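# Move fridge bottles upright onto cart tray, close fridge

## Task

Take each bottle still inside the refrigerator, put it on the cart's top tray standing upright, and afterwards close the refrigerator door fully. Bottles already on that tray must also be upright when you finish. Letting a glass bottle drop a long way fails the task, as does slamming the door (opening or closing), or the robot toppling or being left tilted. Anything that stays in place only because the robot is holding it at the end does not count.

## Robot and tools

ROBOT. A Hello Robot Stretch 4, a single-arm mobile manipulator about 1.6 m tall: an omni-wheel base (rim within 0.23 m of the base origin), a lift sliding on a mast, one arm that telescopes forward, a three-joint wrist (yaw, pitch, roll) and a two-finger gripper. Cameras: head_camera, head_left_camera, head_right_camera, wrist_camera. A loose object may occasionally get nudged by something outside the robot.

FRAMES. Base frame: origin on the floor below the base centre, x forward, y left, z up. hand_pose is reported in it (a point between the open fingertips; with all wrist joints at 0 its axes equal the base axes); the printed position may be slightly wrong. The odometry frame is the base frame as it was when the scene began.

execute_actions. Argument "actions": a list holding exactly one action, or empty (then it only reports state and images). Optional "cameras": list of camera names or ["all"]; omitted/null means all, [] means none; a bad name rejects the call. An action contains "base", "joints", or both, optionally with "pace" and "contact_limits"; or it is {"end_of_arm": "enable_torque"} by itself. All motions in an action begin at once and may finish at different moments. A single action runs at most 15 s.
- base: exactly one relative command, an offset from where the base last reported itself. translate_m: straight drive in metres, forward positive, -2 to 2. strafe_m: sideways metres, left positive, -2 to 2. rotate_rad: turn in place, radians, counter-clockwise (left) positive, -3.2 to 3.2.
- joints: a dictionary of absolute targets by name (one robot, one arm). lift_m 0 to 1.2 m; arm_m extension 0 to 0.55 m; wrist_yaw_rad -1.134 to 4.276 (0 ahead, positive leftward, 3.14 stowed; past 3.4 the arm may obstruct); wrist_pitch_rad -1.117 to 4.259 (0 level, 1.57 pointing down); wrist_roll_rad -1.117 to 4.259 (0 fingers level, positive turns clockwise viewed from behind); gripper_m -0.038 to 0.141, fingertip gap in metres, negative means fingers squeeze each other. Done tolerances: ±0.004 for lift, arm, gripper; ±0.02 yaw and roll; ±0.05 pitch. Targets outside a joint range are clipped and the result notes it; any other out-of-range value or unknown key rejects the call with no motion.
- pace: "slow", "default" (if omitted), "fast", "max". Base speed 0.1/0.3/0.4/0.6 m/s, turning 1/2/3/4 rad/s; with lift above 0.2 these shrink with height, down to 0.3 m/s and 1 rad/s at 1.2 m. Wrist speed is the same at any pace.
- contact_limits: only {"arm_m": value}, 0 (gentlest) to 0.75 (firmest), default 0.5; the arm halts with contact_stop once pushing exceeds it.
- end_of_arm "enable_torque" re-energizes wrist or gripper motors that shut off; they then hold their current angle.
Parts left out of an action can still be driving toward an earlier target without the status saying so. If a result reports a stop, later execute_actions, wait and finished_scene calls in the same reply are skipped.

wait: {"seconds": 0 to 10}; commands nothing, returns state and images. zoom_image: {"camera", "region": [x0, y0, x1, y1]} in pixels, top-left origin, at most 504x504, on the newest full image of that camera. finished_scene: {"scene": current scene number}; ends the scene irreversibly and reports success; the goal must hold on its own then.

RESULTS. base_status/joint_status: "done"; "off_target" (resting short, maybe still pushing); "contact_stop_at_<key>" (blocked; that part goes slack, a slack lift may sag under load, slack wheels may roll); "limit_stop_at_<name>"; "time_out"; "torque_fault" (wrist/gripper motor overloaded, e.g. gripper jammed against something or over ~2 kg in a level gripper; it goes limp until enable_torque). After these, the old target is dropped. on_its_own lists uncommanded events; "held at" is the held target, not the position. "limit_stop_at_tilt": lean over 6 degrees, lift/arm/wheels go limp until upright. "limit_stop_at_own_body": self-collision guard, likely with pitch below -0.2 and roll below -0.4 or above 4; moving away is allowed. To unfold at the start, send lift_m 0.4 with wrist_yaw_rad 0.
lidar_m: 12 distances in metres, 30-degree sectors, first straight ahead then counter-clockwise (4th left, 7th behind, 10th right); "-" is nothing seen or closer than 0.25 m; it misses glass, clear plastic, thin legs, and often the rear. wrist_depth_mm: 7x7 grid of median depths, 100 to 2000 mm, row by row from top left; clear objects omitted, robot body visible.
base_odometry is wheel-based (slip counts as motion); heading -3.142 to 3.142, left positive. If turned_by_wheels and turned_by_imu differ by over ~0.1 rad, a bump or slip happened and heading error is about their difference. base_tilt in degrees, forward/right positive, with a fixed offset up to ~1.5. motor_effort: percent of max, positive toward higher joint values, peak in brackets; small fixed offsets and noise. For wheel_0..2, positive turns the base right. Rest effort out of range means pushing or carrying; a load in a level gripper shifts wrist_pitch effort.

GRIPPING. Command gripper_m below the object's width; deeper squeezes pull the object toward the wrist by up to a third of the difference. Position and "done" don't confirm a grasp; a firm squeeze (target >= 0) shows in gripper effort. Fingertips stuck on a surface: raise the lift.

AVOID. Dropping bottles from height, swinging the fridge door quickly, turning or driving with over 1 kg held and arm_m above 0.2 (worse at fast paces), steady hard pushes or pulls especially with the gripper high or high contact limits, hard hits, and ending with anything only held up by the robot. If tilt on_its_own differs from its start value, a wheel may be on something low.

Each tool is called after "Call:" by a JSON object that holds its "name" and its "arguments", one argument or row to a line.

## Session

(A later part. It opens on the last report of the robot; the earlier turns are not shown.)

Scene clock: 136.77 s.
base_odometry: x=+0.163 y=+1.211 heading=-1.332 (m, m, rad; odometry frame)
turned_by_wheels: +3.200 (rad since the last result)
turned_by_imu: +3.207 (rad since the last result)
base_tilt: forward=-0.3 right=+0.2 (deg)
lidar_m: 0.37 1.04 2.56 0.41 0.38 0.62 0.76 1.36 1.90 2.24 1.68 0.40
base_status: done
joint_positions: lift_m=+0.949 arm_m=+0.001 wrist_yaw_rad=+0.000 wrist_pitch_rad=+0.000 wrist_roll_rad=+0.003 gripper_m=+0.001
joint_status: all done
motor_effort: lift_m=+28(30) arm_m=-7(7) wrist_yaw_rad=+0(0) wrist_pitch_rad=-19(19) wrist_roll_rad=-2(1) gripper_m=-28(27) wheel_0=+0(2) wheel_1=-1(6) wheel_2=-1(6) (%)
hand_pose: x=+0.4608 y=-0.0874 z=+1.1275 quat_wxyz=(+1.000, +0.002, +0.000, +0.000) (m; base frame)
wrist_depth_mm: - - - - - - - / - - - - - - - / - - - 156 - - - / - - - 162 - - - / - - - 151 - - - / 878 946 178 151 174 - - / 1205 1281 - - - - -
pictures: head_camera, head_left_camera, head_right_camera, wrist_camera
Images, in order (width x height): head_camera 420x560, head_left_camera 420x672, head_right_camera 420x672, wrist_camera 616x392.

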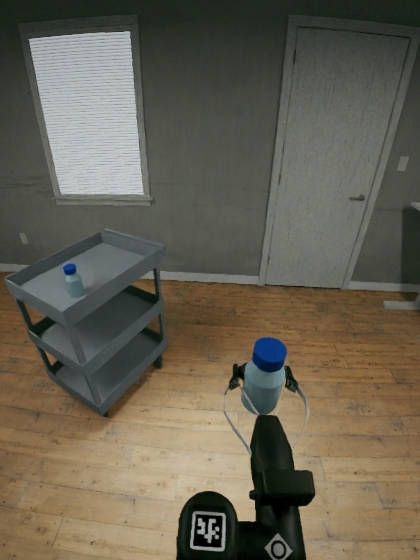

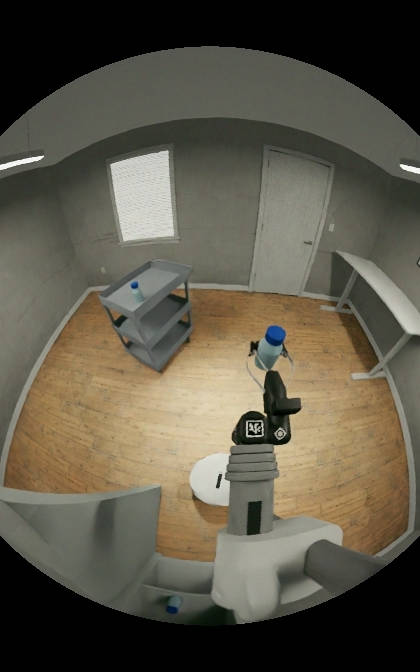

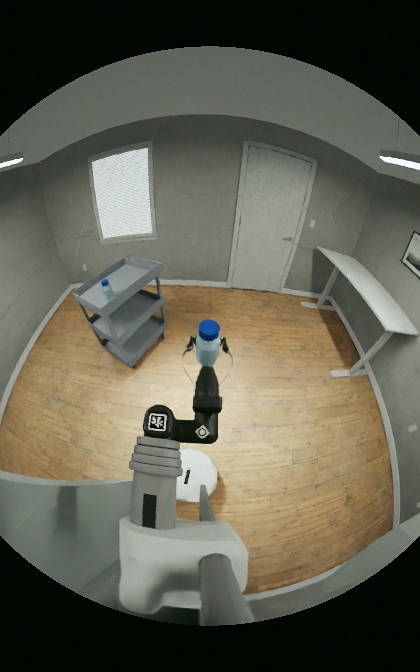

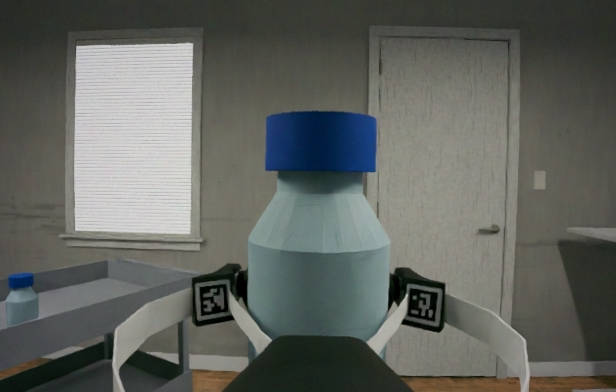

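Call:
{"name": "execute_actions", "arguments": {
  "actions": [
    {"base":{"translate_m":0.3}}
  ],
  "cameras": []
}}

Call:
{"name": "execute_actions", "arguments": {
  "actions": [
    {"base":{"rotate_rad":1.0},"pace":"slow"}
  ],
  "cameras": []
}}

Call:
{"name": "execute_actions", "arguments": {
  "actions": [
    {"base":{"strafe_m":-0.55}}
  ]
}}

Scene clock: 152.03 s.
base_odometry: x=+0.234 y=+0.920 heading=-1.332 (m, m, rad; odometry frame)
turned_by_wheels: +0.000 (rad since the last result)
turned_by_imu: +0.000 (rad since the last result)
base_tilt: forward=-0.5 right=+0.3 (deg)
lidar_m: 0.35 0.80 0.82 2.49 0.56 0.60 1.04 1.69 2.33 1.86 1.57 0.40
base_status: done
joint_positions: lift_m=+0.949 arm_m=+0.001 wrist_yaw_rad=+0.000 wrist_pitch_rad=+0.000 wrist_roll_rad=+0.003 gripper_m=+0.001
joint_status: not commanded
motor_effort: lift_m=+28(29) arm_m=-7(7) wrist_yaw_rad=-1(0) wrist_pitch_rad=-19(19) wrist_roll_rad=-1(1) gripper_m=-25(24) wheel_0=-1(4) wheel_1=-1(4) wheel_2=+1(9) (%)
hand_pose: x=+0.4607 y=-0.0874 z=+1.1276 quat_wxyz=(+1.000, +0.002, +0.000, +0.000) (m; base frame)
wrist_depth_mm: 1921 1921 1863 1863 1863 1863 1808 / 1863 1921 1863 1863 1808 1863 1808 / - 1921 1921 156 1863 1863 1808 / 1921 1863 1983 161 1863 1863 1808 / 1921 1921 1983 152 1863 1863 1983 / 1042 960 179 152 173 1863 1921 / 699 1430 1983 - 1921 1808 1863
pictures: none
No camera images: the call's "cameras" was empty. Leave "cameras" out to get every camera's image.

Scene clock: 154.30 s.
base_odometry: x=+0.235 y=+0.920 heading=-0.332 (m, m, rad; odometry frame)
turned_by_wheels: +1.000 (rad since the last result)
turned_by_imu: +1.002 (rad since the last result)
base_tilt: forward=-0.5 right=+0.2 (deg)
lidar_m: 0.38 2.45 0.61 0.55 1.04 1.67 2.28 2.23 1.56 2.05 2.09 0.43
base_status: done
joint_positions: lift_m=+0.949 arm_m=+0.001 wrist_yaw_rad=+0.000 wrist_pitch_rad=+0.000 wrist_roll_rad=+0.003 gripper_m=+0.001
joint_status: not commanded
motor_effort: lift_m=+28(28) arm_m=-7(7) wrist_yaw_rad=-1(2) wrist_pitch_rad=-19(18) wrist_roll_rad=-1(1) gripper_m=-26(25) wheel_0=+0(5) wheel_1=+0(2) wheel_2=+0(7) (%)
hand_pose: x=+0.4608 y=-0.0873 z=+1.1276 quat_wxyz=(+1.000, +0.002, +0.000, +0.000) (m; base frame)
wrist_depth_mm: 1863 - - - - - 1708 / 1863 - - - - - 1708 / 1921 - - 156 - - 1708 / 1921 - - 162 - - 1661 / 1921 - - 152 - - 1708 / 1921 - 178 151 173 1042 991 / 1983 - - - 715 609 798
pictures: none
No camera images: the call's "cameras" was empty. Leave "cameras" out to get every camera's image.

Scene clock: 157.47 s.
base_odometry: x=+0.055 y=+0.400 heading=-0.332 (m, m, rad; odometry frame)
turned_by_wheels: +0.000 (rad since the last result)
turned_by_imu: -0.001 (rad since the last result)
base_tilt: forward=-0.5 right=+0.4 (deg)
lidar_m: 0.36 0.85 2.83 1.14 1.53 2.15 2.10 1.18 1.23 1.64 1.62 0.40
base_status: done
joint_positions: lift_m=+0.949 arm_m=+0.001 wrist_yaw_rad=+0.000 wrist_pitch_rad=+0.000 wrist_roll_rad=+0.003 gripper_m=+0.001
joint_status: not commanded
motor_effort: lift_m=+27(28) arm_m=-6(7) wrist_yaw_rad=-2(2) wrist_pitch_rad=-19(19) wrist_roll_rad=-2(1) gripper_m=-25(27) wheel_0=-2(8) wheel_1=-1(10) wheel_2=+0(2) (%)
hand_pose: x=+0.4607 y=-0.0874 z=+1.1277 quat_wxyz=(+1.000, +0.002, +0.000, +0.000) (m; base frame)
wrist_depth_mm: - - - - - 1576 1281 / - - - - - 1576 1308 / - - - 156 1863 1537 1308 / - - - 162 1983 1537 1308 / - - - 151 1863 1576 1308 / - 878 179 151 173 1464 1281 / 699 627 640 - 691 1537 1281
pictures: head_camera, head_left_camera, head_right_camera, wrist_camera
Images, in order (width x height): head_camera 420x560, head_left_camera 420x672, head_right_camera 420x672, wrist_camera 616x392.

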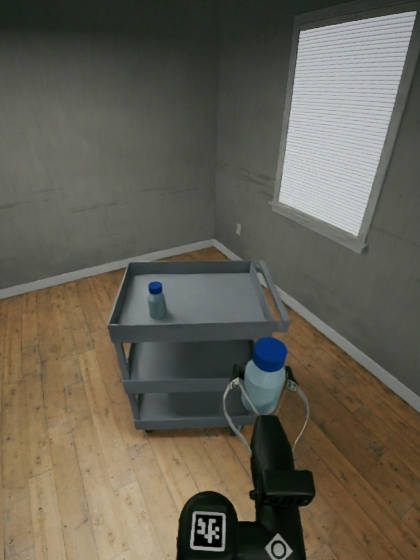

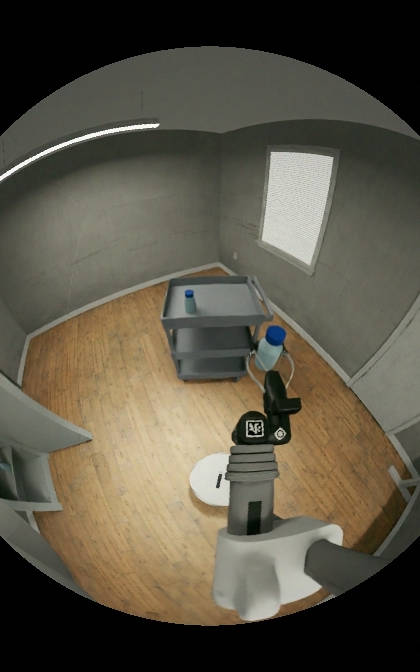

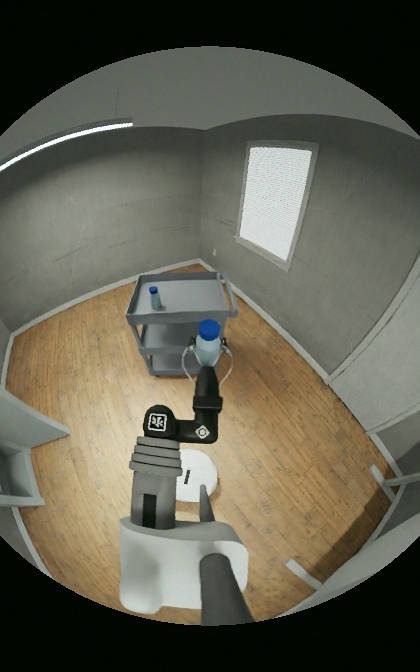

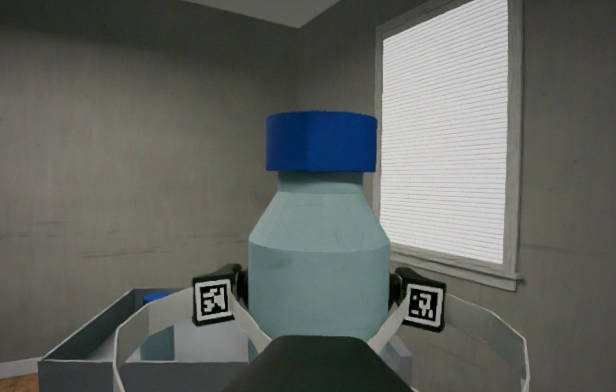

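Call:
{"name": "execute_actions", "arguments": {
  "actions": [
    {"base":{"translate_m":0.2},"joints":{"arm_m":0.42}}
  ],
  "cameras": []
}}

Call:
{"name": "execute_actions", "arguments": {
  "actions": [
    {"joints":{"lift_m":0.82}}
  ]
}}

Scene clock: 170.20 s.
base_odometry: x=+0.244 y=+0.335 heading=-0.332 (m, m, rad; odometry frame)
turned_by_wheels: +0.000 (rad since the last result)
turned_by_imu: +0.001 (rad since the last result)
base_tilt: forward=-0.5 right=+0.4 (deg)
lidar_m: 0.60 0.65 2.66 1.11 1.64 2.26 2.25 1.34 1.40 1.60 1.51 0.69
base_status: done
joint_positions: lift_m=+0.949 arm_m=+0.419 wrist_yaw_rad=+0.000 wrist_pitch_rad=+0.000 wrist_roll_rad=+0.003 gripper_m=+0.001
joint_status: all done
motor_effort: lift_m=+27(27) arm_m=+6(9) wrist_yaw_rad=-1(1) wrist_pitch_rad=-18(18) wrist_roll_rad=-3(1) gripper_m=-27(25) wheel_0=+0(7) wheel_1=+1(4) wheel_2=+0(9) (%)
hand_pose: x=+0.8782 y=-0.0873 z=+1.1277 quat_wxyz=(+1.000, +0.002, +0.000, +0.000) (m; base frame)
wrist_depth_mm: 1708 1808 - - 1499 1182 991 / 1661 1863 - - 1537 1205 991 / 1756 1921 - 156 1430 1205 1025 / 1708 1863 - 161 1464 1205 1008 / 1708 1921 - 152 1397 1205 1008 / 1708 1863 179 152 173 1078 1008 / 1756 1863 - - 1430 1229 991
pictures: none
No camera images: the call's "cameras" was empty. Leave "cameras" out to get every camera's image.

Scene clock: 171.80 s.
base_odometry: x=+0.244 y=+0.335 heading=-0.332 (m, m, rad; odometry frame)
turned_by_wheels: +0.000 (rad since the last result)
turned_by_imu: +0.000 (rad since the last result)
base_tilt: forward=-0.3 right=+0.6 (deg)
lidar_m: 0.63 0.65 2.63 1.09 1.64 2.26 2.27 1.34 1.39 1.60 1.51 0.69
base_status: not commanded
joint_positions: lift_m=+0.820 arm_m=+0.419 wrist_yaw_rad=+0.000 wrist_pitch_rad=+0.000 wrist_roll_rad=+0.003 gripper_m=+0.001
joint_status: all done
motor_effort: lift_m=+17(26) arm_m=+6(7) wrist_yaw_rad=-1(2) wrist_pitch_rad=-19(19) wrist_roll_rad=-1(1) gripper_m=-27(28) wheel_0=+0(0) wheel_1=+1(1) wheel_2=+0(0) (%)
hand_pose: x=+0.8782 y=-0.0873 z=+0.9985 quat_wxyz=(+1.000, +0.002, +0.000, +0.000) (m; base frame)
wrist_depth_mm: 1708 1808 - - 1499 1205 976 / 1661 1863 - - 1618 1205 991 / 1708 1863 - 156 1464 1205 1008 / 1661 1863 - 162 1464 1205 1042 / 1661 1983 - 151 1336 1205 1008 / 1708 1808 179 151 173 1098 1008 / 452 459 473 - 397 1138 1008
pictures: head_camera, head_left_camera, head_right_camera, wrist_camera
Images, in order (width x height): head_camera 420x560, head_left_camera 420x672, head_right_camera 420x672, wrist_camera 616x392.

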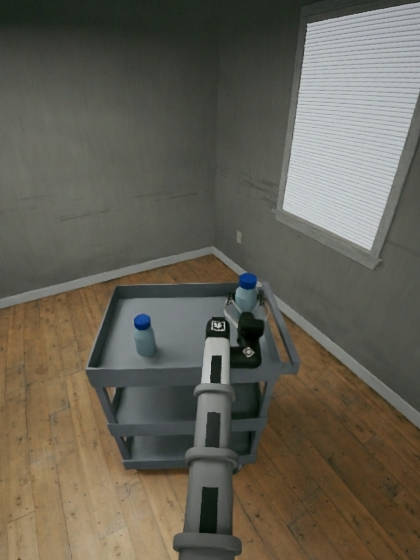

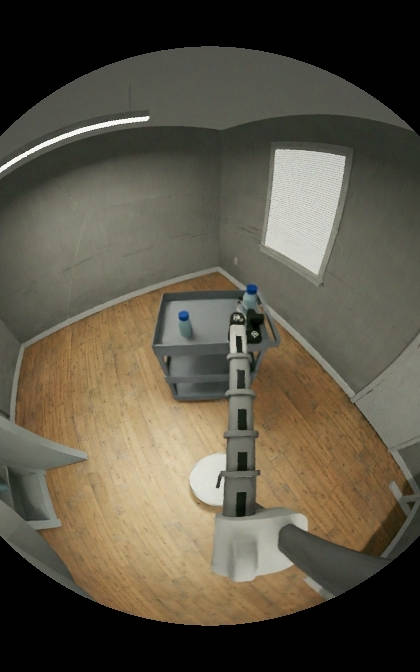

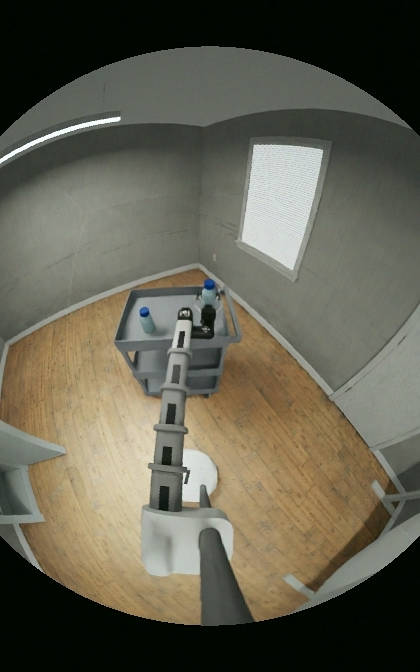

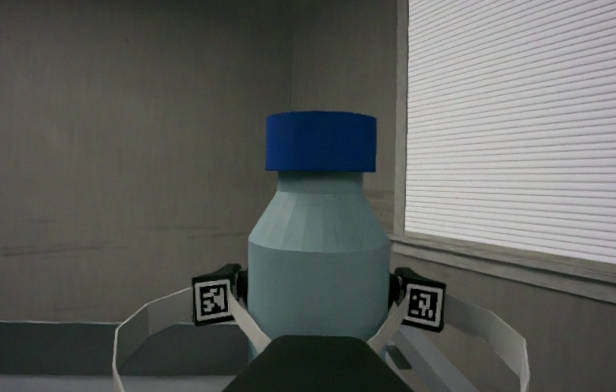

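Call:
{"name": "execute_actions", "arguments": {
  "actions": [
    {"base":{"strafe_m":0.03},"joints":{"arm_m":0.54,"lift_m":0.75}}
  ],
  "cameras": ["wrist_camera","head_camera","head_right_camera"]
}}

Scene clock: 184.00 s.
base_odometry: x=+0.254 y=+0.363 heading=-0.332 (m, m, rad; odometry frame)
turned_by_wheels: +0.000 (rad since the last result)
turned_by_imu: +0.001 (rad since the last result)
base_tilt: forward=-0.2 right=+0.4 (deg)
lidar_m: 0.62 0.62 2.62 1.06 1.61 2.22 2.26 1.36 1.41 1.63 1.54 0.68
base_status: done
joint_positions: lift_m=+0.750 arm_m=+0.539 wrist_yaw_rad=+0.000 wrist_pitch_rad=+0.000 wrist_roll_rad=+0.003 gripper_m=+0.001
joint_status: all done
motor_effort: lift_m=+17(16) arm_m=+6(9) wrist_yaw_rad=-2(2) wrist_pitch_rad=-19(19) wrist_roll_rad=-3(1) gripper_m=-26(29) wheel_0=+0(5) wheel_1=+0(7) wheel_2=-1(1) (%)
hand_pose: x=+0.9982 y=-0.0874 z=+0.9285 quat_wxyz=(+1.000, +0.002, +0.000, +0.000) (m; base frame)
wrist_depth_mm: 1618 1808 1983 - 1499 1182 960 / 1576 1708 - - 1499 1182 960 / 1618 1756 - 155 1366 1160 976 / 1661 1863 - 161 1430 1160 976 / 1618 1756 - 151 1308 1160 976 / 334 338 179 151 174 370 991 / 332 338 345 - 327 244 246
pictures: head_camera, head_right_camera, wrist_camera
Images, in order (width x height): head_camera 420x560, head_right_camera 420x672, wrist_camera 616x392.

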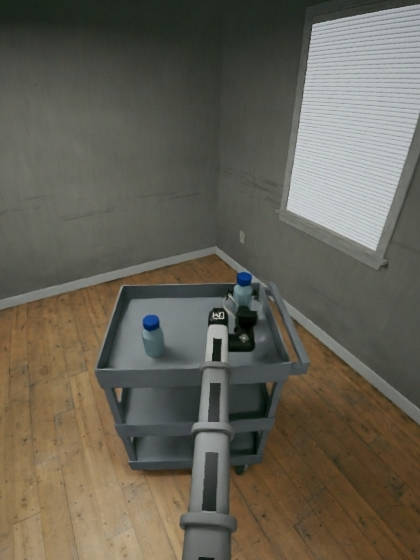

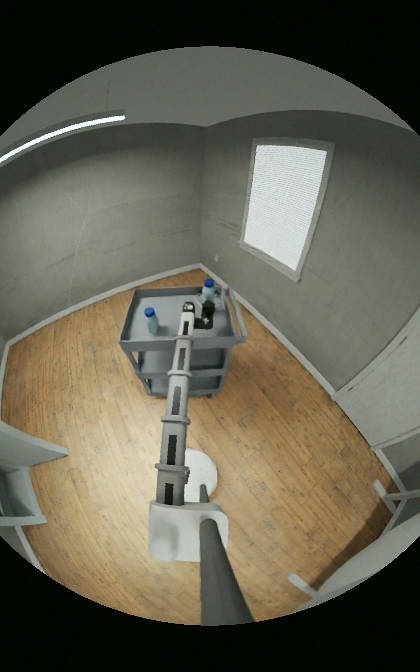

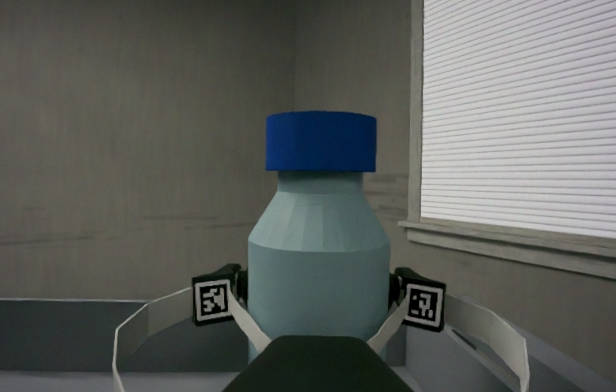

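Call:
{"name": "execute_actions", "arguments": {
  "actions": [
    {"joints":{"lift_m":0.695},"pace":"slow"}
  ],
  "cameras": ["wrist_camera"]
}}

Scene clock: 191.43 s.
base_odometry: x=+0.254 y=+0.363 heading=-0.332 (m, m, rad; odometry frame)
turned_by_wheels: +0.000 (rad since the last result)
turned_by_imu: +0.001 (rad since the last result)
base_tilt: forward=-0.6 right=+0.3 (deg)
lidar_m: 0.62 0.65 2.62 1.08 1.60 2.25 2.25 1.36 1.43 1.65 1.55 0.68
base_status: not commanded
joint_positions: lift_m=+0.695 arm_m=+0.539 wrist_yaw_rad=+0.000 wrist_pitch_rad=+0.000 wrist_roll_rad=+0.003 gripper_m=+0.001
joint_status: all done
motor_effort: lift_m=+17(16) arm_m=+6(6) wrist_yaw_rad=-2(2) wrist_pitch_rad=-18(19) wrist_roll_rad=+0(0) gripper_m=-27(27) wheel_0=+0(0) wheel_1=+0(0) wheel_2=-1(1) (%)
hand_pose: x=+0.9982 y=-0.0874 z=+0.8735 quat_wxyz=(+1.000, +0.002, +0.000, +0.000) (m; base frame)
wrist_depth_mm: 1618 1756 1983 - 1499 1160 960 / 1618 1808 - - 1464 1160 976 / 1661 1808 - 156 1397 1160 946 / 1618 1756 - 161 1464 1160 960 / 334 340 345 151 306 370 946 / 334 334 178 151 173 205 217 / 254 252 259 - 260 227 -
pictures: wrist_camera
Images, in order (width x height): wrist_camera 616x392.

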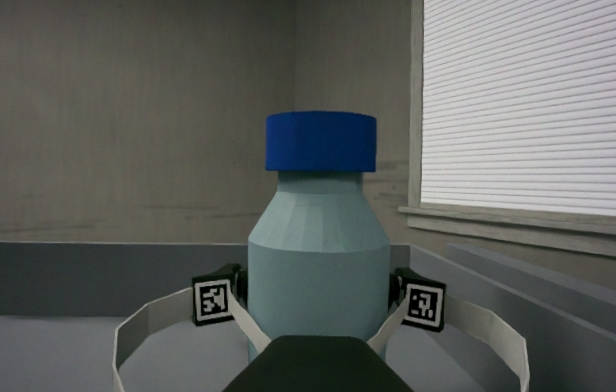

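Call:
{"name": "execute_actions", "arguments": {
  "actions": [
    {"joints":{"lift_m":0.684},"pace":"slow"}
  ],
  "cameras": []
}}

Scene clock: 197.07 s.
base_odometry: x=+0.254 y=+0.363 heading=-0.332 (m, m, rad; odometry frame)
turned_by_wheels: +0.000 (rad since the last result)
turned_by_imu: +0.001 (rad since the last result)
base_tilt: forward=-0.4 right=+0.2 (deg)
lidar_m: 0.63 0.62 2.62 1.06 1.61 2.24 2.29 1.36 1.38 1.64 1.55 0.68
base_status: not commanded
joint_positions: lift_m=+0.684 arm_m=+0.539 wrist_yaw_rad=+0.000 wrist_pitch_rad=+0.000 wrist_roll_rad=+0.003 gripper_m=+0.001
joint_status: all done
motor_effort: lift_m=+17(17) arm_m=+7(6) wrist_yaw_rad=+0(1) wrist_pitch_rad=-19(19) wrist_roll_rad=+0(2) gripper_m=-28(27) wheel_0=+0(0) wheel_1=+0(0) wheel_2=-1(1) (%)
hand_pose: x=+0.9982 y=-0.0874 z=+0.8625 quat_wxyz=(+1.000, +0.002, +0.000, +0.000) (m; base frame)
wrist_depth_mm: 1618 1708 1983 - 1537 1160 946 / 1618 1708 - - 1499 1138 946 / 1576 1756 - 156 1366 1160 976 / 1618 1756 - 162 1430 1182 976 / 330 338 343 152 307 285 931 / 324 304 179 151 173 195 177 / 232 229 236 - 239 224 -
pictures: none
No camera images: the call's "cameras" was empty. Leave "cameras" out to get every camera's image.

Call:
{"name": "execute_actions", "arguments": {
  "actions": [
    {"joints":{"lift_m":0.674},"pace":"slow"}
  ],
  "cameras": []
}}

Scene clock: 202.23 s.
base_odometry: x=+0.254 y=+0.363 heading=-0.332 (m, m, rad; odometry frame)
turned_by_wheels: +0.000 (rad since the last result)
turned_by_imu: +0.001 (rad since the last result)
base_tilt: forward=-0.5 right=+0.4 (deg)
lidar_m: 0.63 0.63 2.64 1.07 1.61 2.27 2.29 1.36 1.37 1.65 1.54 0.68
base_status: not commanded
joint_positions: lift_m=+0.674 arm_m=+0.539 wrist_yaw_rad=+0.000 wrist_pitch_rad=-0.002 wrist_roll_rad=+0.003 gripper_m=+0.001
joint_status: all done
motor_effort: lift_m=+15(16) arm_m=+6(7) wrist_yaw_rad=-2(1) wrist_pitch_rad=-12(19) wrist_roll_rad=-1(2) gripper_m=-25(28) wheel_0=+0(0) wheel_1=+0(0) wheel_2=-1(1) (%)
hand_pose: x=+0.9982 y=-0.0874 z=+0.8533 quat_wxyz=(+1.000, +0.002, -0.001, +0.000) (m; base frame)
wrist_depth_mm: 1618 1808 1983 - 1499 1138 976 / 1537 1756 - - 1499 1182 976 / 1576 1808 - 157 1397 1182 976 / 1618 1808 - 163 1430 1182 976 / 330 336 343 151 307 270 276 / 306 289 178 151 174 196 176 / 216 215 220 - 224 210 -
pictures: none
No camera images: the call's "cameras" was empty. Leave "cameras" out to get every camera's image.

Call:
{"name": "execute_actions", "arguments": {
  "actions": [
    {"joints":{"gripper_m":0.095}}
  ],
  "cameras": ["wrist_camera"]
}}

Call:
{"name": "execute_actions", "arguments": {
  "actions": [
    {"joints":{"lift_m":0.82,"arm_m":0.51}}
  ],
  "cameras": []
}}

Call:
{"name": "execute_actions", "arguments": {
  "actions": [
    {"base":{"translate_m":-0.2},"joints":{"arm_m":0}}
  ],
  "cameras": ["head_camera"]
}}

Call:
{"name": "execute_actions", "arguments": {
  "actions": [
    {"base":{"strafe_m":0.52}}
  ],
  "cameras": []
}}

Call:
{"name": "execute_actions", "arguments": {
  "actions": [
    {"base":{"rotate_rad":2.083},"joints":{"lift_m":0.45,"gripper_m":0.12}}
  ]
}}

Scene clock: 218.47 s.
base_odometry: x=+0.254 y=+0.363 heading=-0.332 (m, m, rad; odometry frame)
turned_by_wheels: +0.000 (rad since the last result)
turned_by_imu: +0.001 (rad since the last result)
base_tilt: forward=-0.3 right=+0.2 (deg)
lidar_m: 0.62 0.64 2.64 1.05 1.60 2.26 2.29 1.37 1.37 1.63 1.54 0.68
base_status: not commanded
joint_positions: lift_m=+0.674 arm_m=+0.539 wrist_yaw_rad=+0.000 wrist_pitch_rad=-0.004 wrist_roll_rad=+0.003 gripper_m=+0.095
joint_status: all done
motor_effort: lift_m=+15(15) arm_m=+7(7) wrist_yaw_rad=-1(2) wrist_pitch_rad=-8(12) wrist_roll_rad=-1(2) gripper_m=-3(24) wheel_0=+0(0) wheel_1=+0(0) wheel_2=-1(1) (%)
hand_pose: x=+0.9982 y=-0.0874 z=+0.8537 quat_wxyz=(+1.000, +0.002, -0.002, +0.000) (m; base frame)
wrist_depth_mm: 1576 1808 - - 1499 1138 960 / 1576 1808 - - 1464 1182 960 / 1618 1808 - 181 1499 1160 946 / 1576 1756 - 186 1464 1182 991 / 330 338 342 174 309 268 917 / 307 317 198 172 190 209 175 / 218 217 224 - 234 204 -
pictures: wrist_camera
Images, in order (width x height): wrist_camera 616x392.

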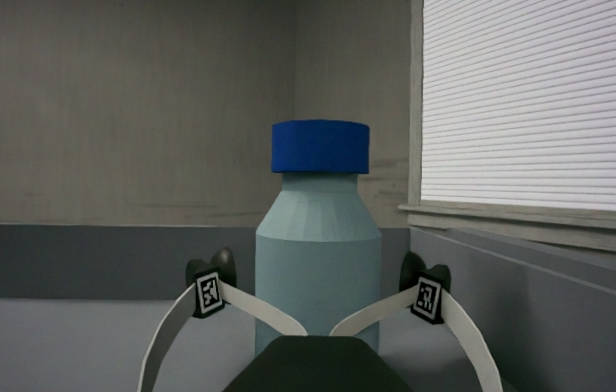

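Scene clock: 220.13 s.
base_odometry: x=+0.254 y=+0.363 heading=-0.332 (m, m, rad; odometry frame)
turned_by_wheels: +0.000 (rad since the last result)
turned_by_imu: +0.000 (rad since the last result)
base_tilt: forward=-0.5 right=+0.2 (deg)
lidar_m: 0.61 0.63 2.61 1.10 1.62 2.23 2.28 1.36 1.42 1.65 1.54 0.66
base_status: not commanded
joint_positions: lift_m=+0.820 arm_m=+0.511 wrist_yaw_rad=+0.000 wrist_pitch_rad=-0.004 wrist_roll_rad=+0.003 gripper_m=+0.095
joint_status: all done
motor_effort: lift_m=+27(29) arm_m=-7(10) wrist_yaw_rad=-1(18) wrist_pitch_rad=-6(8) wrist_roll_rad=+1(1) gripper_m=-2(2) wheel_0=+0(0) wheel_1=+1(1) wheel_2=-1(5) (%)
hand_pose: x=+0.9706 y=-0.0873 z=+0.9989 quat_wxyz=(+1.000, +0.002, -0.002, +0.000) (m; base frame)
wrist_depth_mm: 1661 1808 - - 1537 1205 960 / 1618 1808 - - 1537 1182 991 / 1661 1808 - - 1499 1160 991 / 1661 1921 - - 1464 1205 960 / 1661 1863 - - 1537 1160 976 / 1618 1863 1983 - 1366 1118 991 / 1661 1756 - - 1397 1098 991
pictures: none
No camera images: the call's "cameras" was empty. Leave "cameras" out to get every camera's image.

Scene clock: 222.70 s.
base_odometry: x=+0.065 y=+0.428 heading=-0.332 (m, m, rad; odometry frame)
turned_by_wheels: +0.000 (rad since the last result)
turned_by_imu: +0.001 (rad since the last result)
base_tilt: forward=-0.4 right=+0.3 (deg)
lidar_m: 0.78 0.82 2.80 1.06 1.48 2.13 2.11 1.21 1.26 1.65 1.64 0.87
base_status: done
joint_positions: lift_m=+0.820 arm_m=+0.001 wrist_yaw_rad=+0.000 wrist_pitch_rad=-0.004 wrist_roll_rad=+0.003 gripper_m=+0.095
joint_status: all done
motor_effort: lift_m=+27(27) arm_m=-7(8) wrist_yaw_rad=+1(1) wrist_pitch_rad=-7(7) wrist_roll_rad=-1(1) gripper_m=-3(2) wheel_0=+0(8) wheel_1=-1(3) wheel_2=-1(8) (%)
hand_pose: x=+0.4608 y=-0.0875 z=+0.9989 quat_wxyz=(+1.000, +0.002, -0.002, +0.000) (m; base frame)
wrist_depth_mm: - - - - - 1537 1336 / - - - - - 1537 1336 / - - - - - 1661 1336 / - - - - - 1618 1336 / - - 1042 1078 1808 1576 1308 / 634 597 603 615 615 1499 1308 / 1863 1464 1042 - 1808 1537 1336
pictures: head_camera
Images, in order (width x height): head_camera 420x560.

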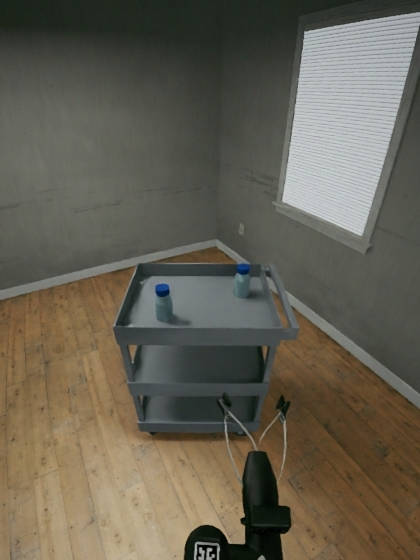

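Scene clock: 225.77 s.
base_odometry: x=+0.234 y=+0.920 heading=-0.332 (m, m, rad; odometry frame)
turned_by_wheels: +0.000 (rad since the last result)
turned_by_imu: +0.002 (rad since the last result)
base_tilt: forward=-0.3 right=+0.3 (deg)
lidar_m: 0.80 2.43 0.61 0.55 1.05 1.68 2.26 2.26 1.58 2.02 2.09 0.83
base_status: done
joint_positions: lift_m=+0.820 arm_m=+0.001 wrist_yaw_rad=+0.000 wrist_pitch_rad=-0.004 wrist_roll_rad=+0.003 gripper_m=+0.095
joint_status: not commanded
motor_effort: lift_m=+26(26) arm_m=-7(7) wrist_yaw_rad=+0(1) wrist_pitch_rad=-7(7) wrist_roll_rad=-1(1) gripper_m=-2(1) wheel_0=+2(6) wheel_1=+0(4) wheel_2=+1(1) (%)
hand_pose: x=+0.4607 y=-0.0875 z=+0.9990 quat_wxyz=(+1.000, +0.002, -0.002, +0.000) (m; base frame)
wrist_depth_mm: 1808 - - - - - 1661 / 1921 - - - - - 1661 / 1921 - - - - - 1708 / 1921 - - - - - 1756 / 1921 - - - - 1983 1576 / 1983 - - - 580 591 597 / 1863 - - - 591 585 1308
pictures: none
No camera images: the call's "cameras" was empty. Leave "cameras" out to get every camera's image.

Scene clock: 228.30 s.
base_odometry: x=+0.234 y=+0.920 heading=+1.751 (m, m, rad; odometry frame)
turned_by_wheels: +2.083 (rad since the last result)
turned_by_imu: +2.088 (rad since the last result)
base_tilt: forward=-0.4 right=+0.4 (deg)
lidar_m: 1.02 1.65 2.16 2.29 1.58 2.07 2.10 0.84 0.79 2.44 0.64 0.56
base_status: done
joint_positions: lift_m=+0.450 arm_m=+0.001 wrist_yaw_rad=+0.000 wrist_pitch_rad=-0.004 wrist_roll_rad=+0.003 gripper_m=+0.120
joint_status: all done
motor_effort: lift_m=+15(25) arm_m=-7(7) wrist_yaw_rad=+0(1) wrist_pitch_rad=-7(7) wrist_roll_rad=-1(1) gripper_m=+0(5) wheel_0=+0(4) wheel_1=+1(5) wheel_2=+1(6) (%)
hand_pose: x=+0.4608 y=-0.0874 z=+0.6298 quat_wxyz=(+1.000, +0.002, -0.002, +0.000) (m; base frame)
wrist_depth_mm: 1366 1336 946 1281 991 609 436 / 1366 1397 866 1255 891 603 439 / 1366 1397 991 1255 976 615 439 / 1366 1397 991 1255 976 609 439 / 1397 1366 904 1281 960 559 433 / 1366 1397 831 1281 866 496 430 / 1336 1308 1008 - 866 554 427
pictures: head_camera, head_left_camera, head_right_camera, wrist_camera
Images, in order (width x height): head_camera 420x560, head_left_camera 420x672, head_right_camera 420x672, wrist_camera 616x392.

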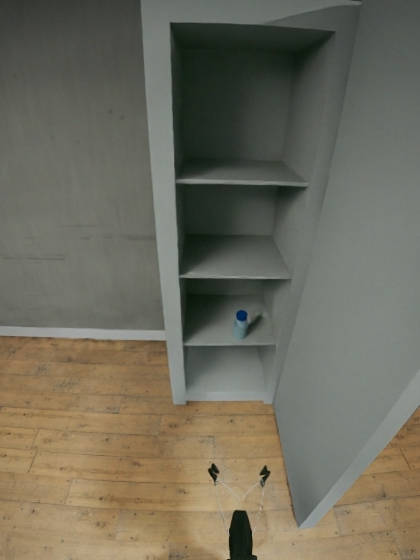

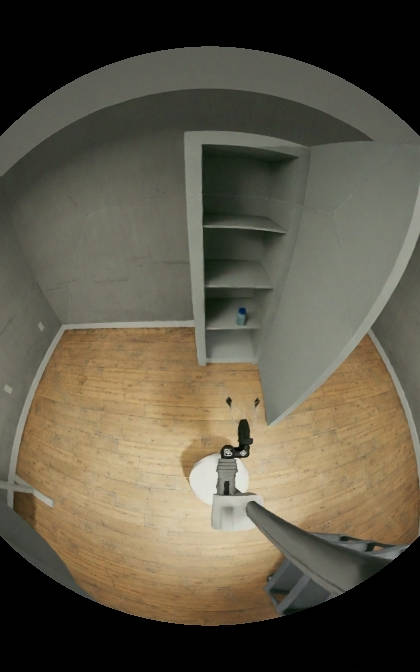

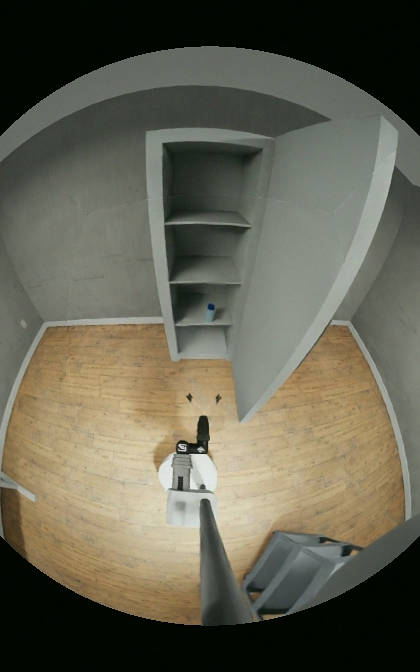

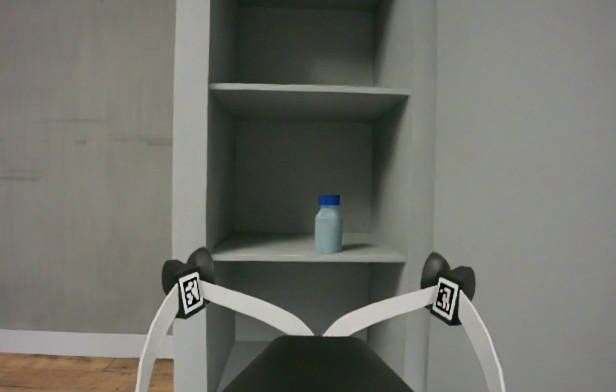

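Call:
{"name": "execute_actions", "arguments": {
  "actions": [
    {"base":{"strafe_m":-0.035},"joints":{"lift_m":0.42,"arm_m":0.25}}
  ],
  "cameras": []
}}

Call:
{"name": "execute_actions", "arguments": {
  "actions": [
    {"base":{"translate_m":0.22}}
  ],
  "cameras": ["wrist_camera","head_left_camera"]
}}

Scene clock: 236.90 s.
base_odometry: x=+0.269 y=+0.926 heading=+1.751 (m, m, rad; odometry frame)
turned_by_wheels: +0.000 (rad since the last result)
turned_by_imu: +0.001 (rad since the last result)
base_tilt: forward=-0.3 right=+0.3 (deg)
lidar_m: 1.04 1.66 2.15 2.32 1.63 2.13 2.10 0.79 0.77 2.41 2.46 0.53
base_status: done
joint_positions: lift_m=+0.420 arm_m=+0.249 wrist_yaw_rad=+0.000 wrist_pitch_rad=-0.004 wrist_roll_rad=+0.003 gripper_m=+0.120
joint_status: all done
motor_effort: lift_m=+15(15) arm_m=+7(8) wrist_yaw_rad=-1(0) wrist_pitch_rad=-6(7) wrist_roll_rad=-2(1) gripper_m=+1(1) wheel_0=-2(4) wheel_1=+0(9) wheel_2=+0(1) (%)
hand_pose: x=+0.7082 y=-0.0874 z=+0.5999 quat_wxyz=(+1.000, +0.002, -0.002, +0.000) (m; base frame)
wrist_depth_mm: 1118 585 683 683 668 508 364 / 1118 597 917 917 741 508 366 / 1160 585 1008 1042 820 508 368 / 1138 597 1008 1042 798 508 364 / 1138 591 820 741 699 477 364 / 1138 597 917 1078 627 415 362 / 1160 591 1060 - 661 466 362
pictures: none
No camera images: the call's "cameras" was empty. Leave "cameras" out to get every camera's image.

Scene clock: 239.07 s.
base_odometry: x=+0.230 y=+1.143 heading=+1.751 (m, m, rad; odometry frame)
turned_by_wheels: +0.000 (rad since the last result)
turned_by_imu: +0.000 (rad since the last result)
base_tilt: forward=-0.4 right=+0.3 (deg)
lidar_m: 0.83 0.84 1.85 2.32 1.70 2.14 1.38 0.93 1.20 2.39 0.38 0.46
base_status: done
joint_positions: lift_m=+0.420 arm_m=+0.249 wrist_yaw_rad=+0.000 wrist_pitch_rad=-0.004 wrist_roll_rad=+0.003 gripper_m=+0.120
joint_status: not commanded
motor_effort: lift_m=+15(15) arm_m=+7(7) wrist_yaw_rad=+0(3) wrist_pitch_rad=-6(6) wrist_roll_rad=-2(1) gripper_m=-2(1) wheel_0=+0(5) wheel_1=+0(4) wheel_2=+2(9) (%)
hand_pose: x=+0.7082 y=-0.0874 z=+0.5999 quat_wxyz=(+1.000, +0.002, -0.002, +0.000) (m; base frame)
wrist_depth_mm: 389 535 585 580 569 397 345 / 384 585 809 809 732 394 343 / 387 591 798 809 759 394 347 / 387 597 820 820 741 394 345 / 387 554 715 442 640 397 347 / 387 427 439 410 445 394 343 / 397 554 820 - 603 397 336
pictures: head_left_camera, wrist_camera
Images, in order (width x height): head_left_camera 420x672, wrist_camera 616x392.

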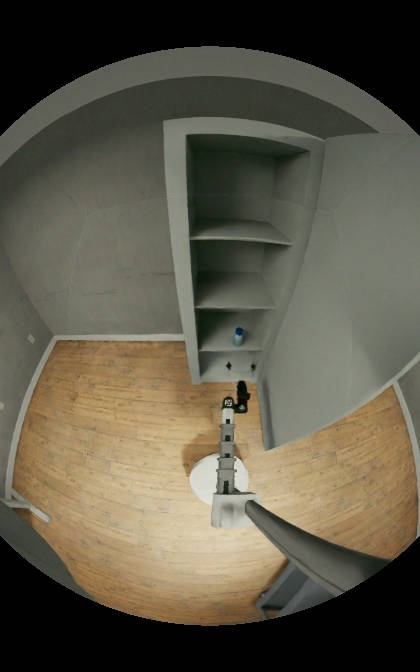

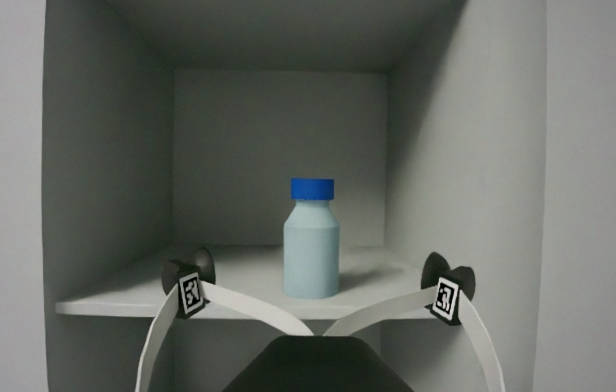

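Call:
{"name": "execute_actions", "arguments": {
  "actions": [
    {"joints":{"lift_m":0.398,"arm_m":0.515}}
  ],
  "cameras": ["wrist_camera"]
}}

Call:
{"name": "execute_actions", "arguments": {
  "actions": [
    {"joints":{"gripper_m":0.0}}
  ],
  "cameras": []
}}

Call:
{"name": "execute_actions", "arguments": {
  "actions": [
    {"joints":{"lift_m":0.43}}
  ],
  "cameras": ["wrist_camera"]
}}

Scene clock: 249.83 s.
base_odometry: x=+0.230 y=+1.143 heading=+1.751 (m, m, rad; odometry frame)
turned_by_wheels: +0.000 (rad since the last result)
turned_by_imu: +0.001 (rad since the last result)
base_tilt: forward=-0.4 right=+0.3 (deg)
lidar_m: 0.82 0.86 1.84 2.32 1.74 2.18 1.35 0.95 1.18 2.39 0.38 0.46
base_status: not commanded
joint_positions: lift_m=+0.398 arm_m=+0.514 wrist_yaw_rad=+0.000 wrist_pitch_rad=-0.004 wrist_roll_rad=+0.003 gripper_m=+0.120
joint_status: all done
motor_effort: lift_m=+15(14) arm_m=+7(8) wrist_yaw_rad=+0(0) wrist_pitch_rad=-6(7) wrist_roll_rad=-2(0) gripper_m=+0(2) wheel_0=+0(1) wheel_1=+0(1) wheel_2=+2(2) (%)
hand_pose: x=+0.9732 y=-0.0874 z=+0.5779 quat_wxyz=(+1.000, +0.002, -0.002, +0.000) (m; base frame)
wrist_depth_mm: 413 535 535 544 554 359 265 / 407 544 539 549 554 362 268 / 413 539 544 175 554 362 262 / 415 544 554 178 554 362 258 / 413 539 229 168 535 336 259 / 312 320 194 167 285 285 263 / 223 220 226 - 245 229 236
pictures: wrist_camera
Images, in order (width x height): wrist_camera 616x392.

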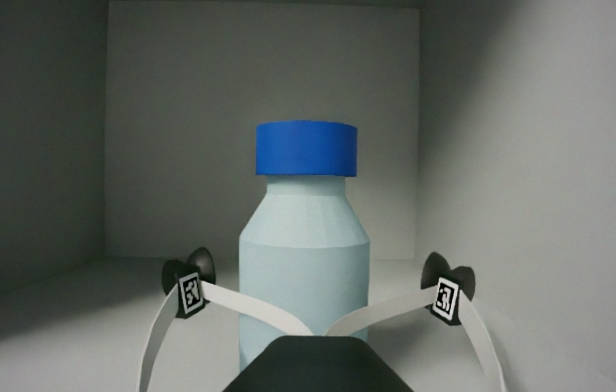

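Scene clock: 251.90 s.
base_odometry: x=+0.229 y=+1.143 heading=+1.751 (m, m, rad; odometry frame)
turned_by_wheels: +0.000 (rad since the last result)
turned_by_imu: +0.000 (rad since the last result)
base_tilt: forward=-0.4 right=+0.5 (deg)
lidar_m: 0.83 0.86 1.86 2.34 1.74 2.13 1.35 0.93 1.19 2.40 0.38 0.46
base_status: not commanded
joint_positions: lift_m=+0.398 arm_m=+0.514 wrist_yaw_rad=+0.001 wrist_pitch_rad=-0.004 wrist_roll_rad=+0.003 gripper_m=+0.001
joint_status: all done
motor_effort: lift_m=+15(15) arm_m=+6(6) wrist_yaw_rad=-4(4) wrist_pitch_rad=-6(6) wrist_roll_rad=-2(1) gripper_m=-24(22) wheel_0=+1(1) wheel_1=+0(1) wheel_2=+2(2) (%)
hand_pose: x=+0.9733 y=-0.0872 z=+0.5779 quat_wxyz=(+1.000, +0.002, -0.002, +0.000) (m; base frame)
wrist_depth_mm: 413 535 544 549 549 362 266 / 404 544 544 549 559 364 267 / 410 539 549 150 544 362 260 / 410 539 544 155 559 364 260 / 410 544 549 146 469 357 259 / 312 317 179 144 174 296 266 / 222 222 225 - 229 228 236
pictures: none
No camera images: the call's "cameras" was empty. Leave "cameras" out to get every camera's image.

Scene clock: 252.83 s.
base_odometry: x=+0.229 y=+1.143 heading=+1.751 (m, m, rad; odometry frame)
turned_by_wheels: +0.000 (rad since the last result)
turned_by_imu: +0.000 (rad since the last result)
base_tilt: forward=-0.4 right=+0.4 (deg)
lidar_m: 0.83 0.84 1.87 2.32 1.71 2.12 1.36 0.92 1.16 2.40 0.38 0.46
base_status: not commanded
joint_positions: lift_m=+0.429 arm_m=+0.514 wrist_yaw_rad=+0.000 wrist_pitch_rad=-0.001 wrist_roll_rad=+0.003 gripper_m=+0.001
joint_status: all done
motor_effort: lift_m=+28(29) arm_m=+7(6) wrist_yaw_rad=-1(3) wrist_pitch_rad=-16(16) wrist_roll_rad=-1(1) gripper_m=-22(26) wheel_0=+1(1) wheel_1=+1(0) wheel_2=+2(2) (%)
hand_pose: x=+0.9732 y=-0.0873 z=+0.6078 quat_wxyz=(+1.000, +0.002, +0.000, +0.000) (m; base frame)
wrist_depth_mm: 410 535 539 539 544 359 268 / 410 535 539 549 554 359 268 / 413 535 549 146 544 362 260 / 413 539 549 153 554 357 260 / 413 544 549 146 496 357 259 / 370 397 179 142 173 312 263 / 278 277 282 - 287 286 260
pictures: wrist_camera
Images, in order (width x height): wrist_camera 616x392.

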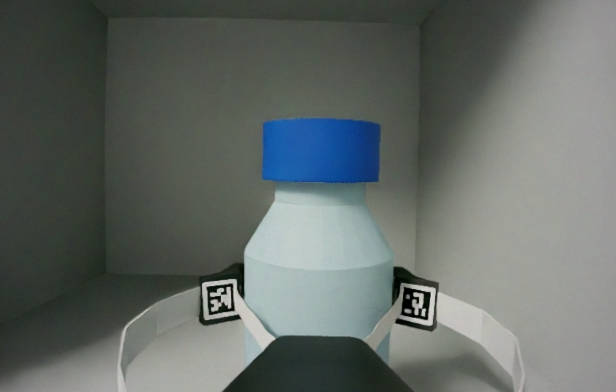

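Call:
{"name": "execute_actions", "arguments": {
  "actions": [
    {"base":{"translate_m":-0.3},"joints":{"arm_m":0,"gripper_m":-0.008}}
  ],
  "cameras": ["wrist_camera"]
}}

Call:
{"name": "execute_actions", "arguments": {
  "actions": [
    {"base":{"rotate_rad":-2.083},"joints":{"lift_m":0.9},"pace":"slow"}
  ],
  "cameras": []
}}

Call:
{"name": "execute_actions", "arguments": {
  "actions": [
    {"base":{"strafe_m":-0.45},"joints":{"lift_m":0.93}}
  ]
}}

Scene clock: 275.00 s.
base_odometry: x=+0.283 y=+0.848 heading=+1.751 (m, m, rad; odometry frame)
turned_by_wheels: +0.000 (rad since the last result)
turned_by_imu: +0.002 (rad since the last result)
base_tilt: forward=-0.4 right=+0.5 (deg)
lidar_m: 0.39 1.73 2.26 2.31 1.58 2.10 2.02 0.77 0.74 2.40 2.48 0.40
base_status: done
joint_positions: lift_m=+0.429 arm_m=+0.001 wrist_yaw_rad=+0.000 wrist_pitch_rad=-0.001 wrist_roll_rad=+0.003 gripper_m=-0.007
joint_status: all done
motor_effort: lift_m=+28(28) arm_m=-7(6) wrist_yaw_rad=+1(2) wrist_pitch_rad=-16(17) wrist_roll_rad=-1(2) gripper_m=-27(24) wheel_0=-1(7) wheel_1=-1(1) wheel_2=+0(7) (%)
hand_pose: x=+0.4607 y=-0.0875 z=+0.6078 quat_wxyz=(+1.000, +0.002, +0.000, +0.000) (m; base frame)
wrist_depth_mm: 1430 1430 1078 1281 931 549 399 / 1430 1430 946 1160 917 554 399 / 1464 1464 1098 144 831 549 402 / 1430 1464 1182 151 946 554 394 / 1464 1464 917 144 750 554 394 / 1499 1499 178 141 172 452 392 / 1281 1255 946 - 809 530 384
pictures: wrist_camera
Images, in order (width x height): wrist_camera 616x392.

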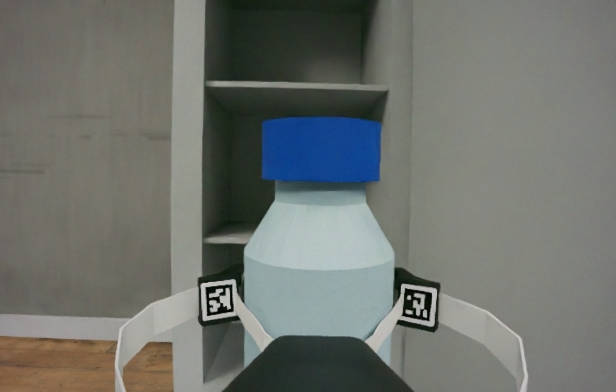

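Scene clock: 279.17 s.
base_odometry: x=+0.283 y=+0.848 heading=-0.331 (m, m, rad; odometry frame)
turned_by_wheels: -2.083 (rad since the last result)
turned_by_imu: -2.086 (rad since the last result)
base_tilt: forward=-0.4 right=+0.2 (deg)
lidar_m: 0.37 2.42 2.50 0.60 1.14 1.73 2.38 1.86 1.59 2.08 2.01 0.39
base_status: done
joint_positions: lift_m=+0.899 arm_m=+0.001 wrist_yaw_rad=+0.000 wrist_pitch_rad=-0.001 wrist_roll_rad=+0.003 gripper_m=-0.007
joint_status: all done
motor_effort: lift_m=+28(29) arm_m=-7(7) wrist_yaw_rad=-1(0) wrist_pitch_rad=-17(17) wrist_roll_rad=-1(1) gripper_m=-26(25) wheel_0=+1(9) wheel_1=+0(1) wheel_2=+2(6) (%)
hand_pose: x=+0.4608 y=-0.0874 z=+1.0778 quat_wxyz=(+1.000, +0.002, +0.000, +0.000) (m; base frame)
wrist_depth_mm: 1808 - - - - 1983 1576 / 1808 - - - - 1983 1661 / 1808 - - 144 - 1921 1618 / 1863 - - 151 - 1921 1618 / 1863 - - 144 - 1983 1661 / 1863 - 177 141 172 809 866 / 1921 - - - 634 530 707
pictures: none
No camera images: the call's "cameras" was empty. Leave "cameras" out to get every camera's image.

Scene clock: 282.00 s.
base_odometry: x=+0.137 y=+0.422 heading=-0.331 (m, m, rad; odometry frame)
turned_by_wheels: +0.000 (rad since the last result)
turned_by_imu: -0.001 (rad since the last result)
base_tilt: forward=-0.3 right=+0.2 (deg)
lidar_m: 0.38 0.75 2.75 1.05 1.49 2.15 2.19 1.27 1.30 1.72 1.61 0.40
base_status: done
joint_positions: lift_m=+0.929 arm_m=+0.001 wrist_yaw_rad=+0.000 wrist_pitch_rad=-0.001 wrist_roll_rad=+0.003 gripper_m=-0.007
joint_status: all done
motor_effort: lift_m=+28(29) arm_m=-7(7) wrist_yaw_rad=+0(2) wrist_pitch_rad=-16(16) wrist_roll_rad=-1(0) gripper_m=-25(27) wheel_0=-1(10) wheel_1=+0(12) wheel_2=+1(1) (%)
hand_pose: x=+0.4607 y=-0.0874 z=+1.1078 quat_wxyz=(+1.000, +0.002, +0.000, +0.000) (m; base frame)
wrist_depth_mm: - - - - - 1499 1308 / - - - - - 1576 1308 / - - - 144 1921 1537 1308 / - - - 151 1983 1576 1336 / - - - 144 1808 1576 1336 / - 904 179 141 171 1464 1281 / 654 647 691 - 647 1499 1308
pictures: head_camera, head_left_camera, head_right_camera, wrist_camera
Images, in order (width x height): head_camera 420x560, head_left_camera 420x672, head_right_camera 420x672, wrist_camera 616x392.

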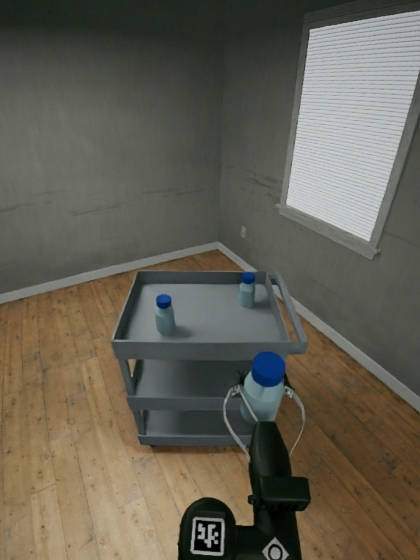

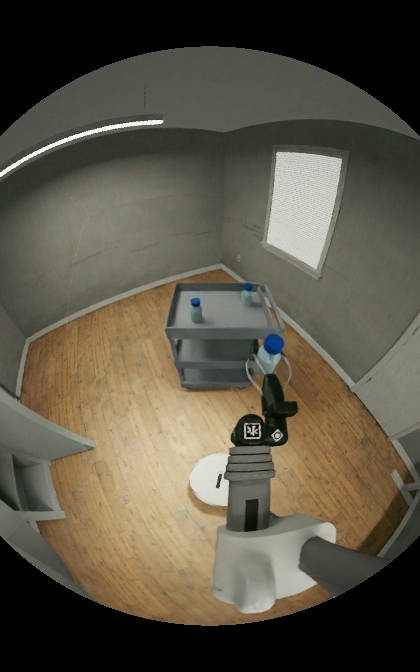

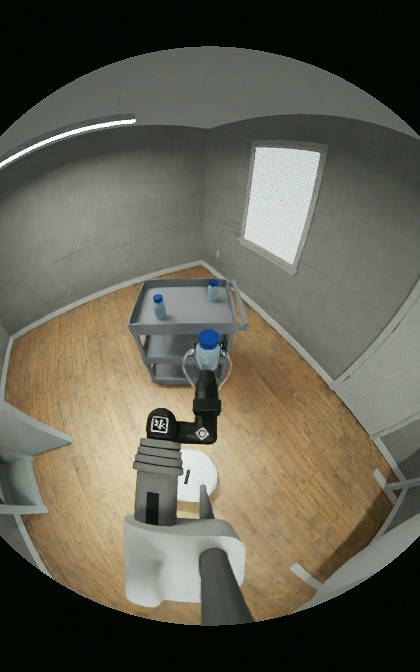

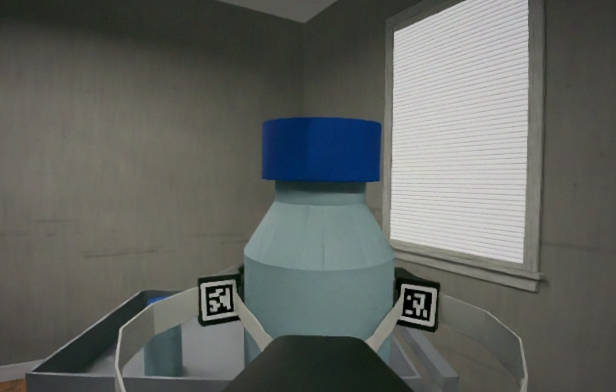

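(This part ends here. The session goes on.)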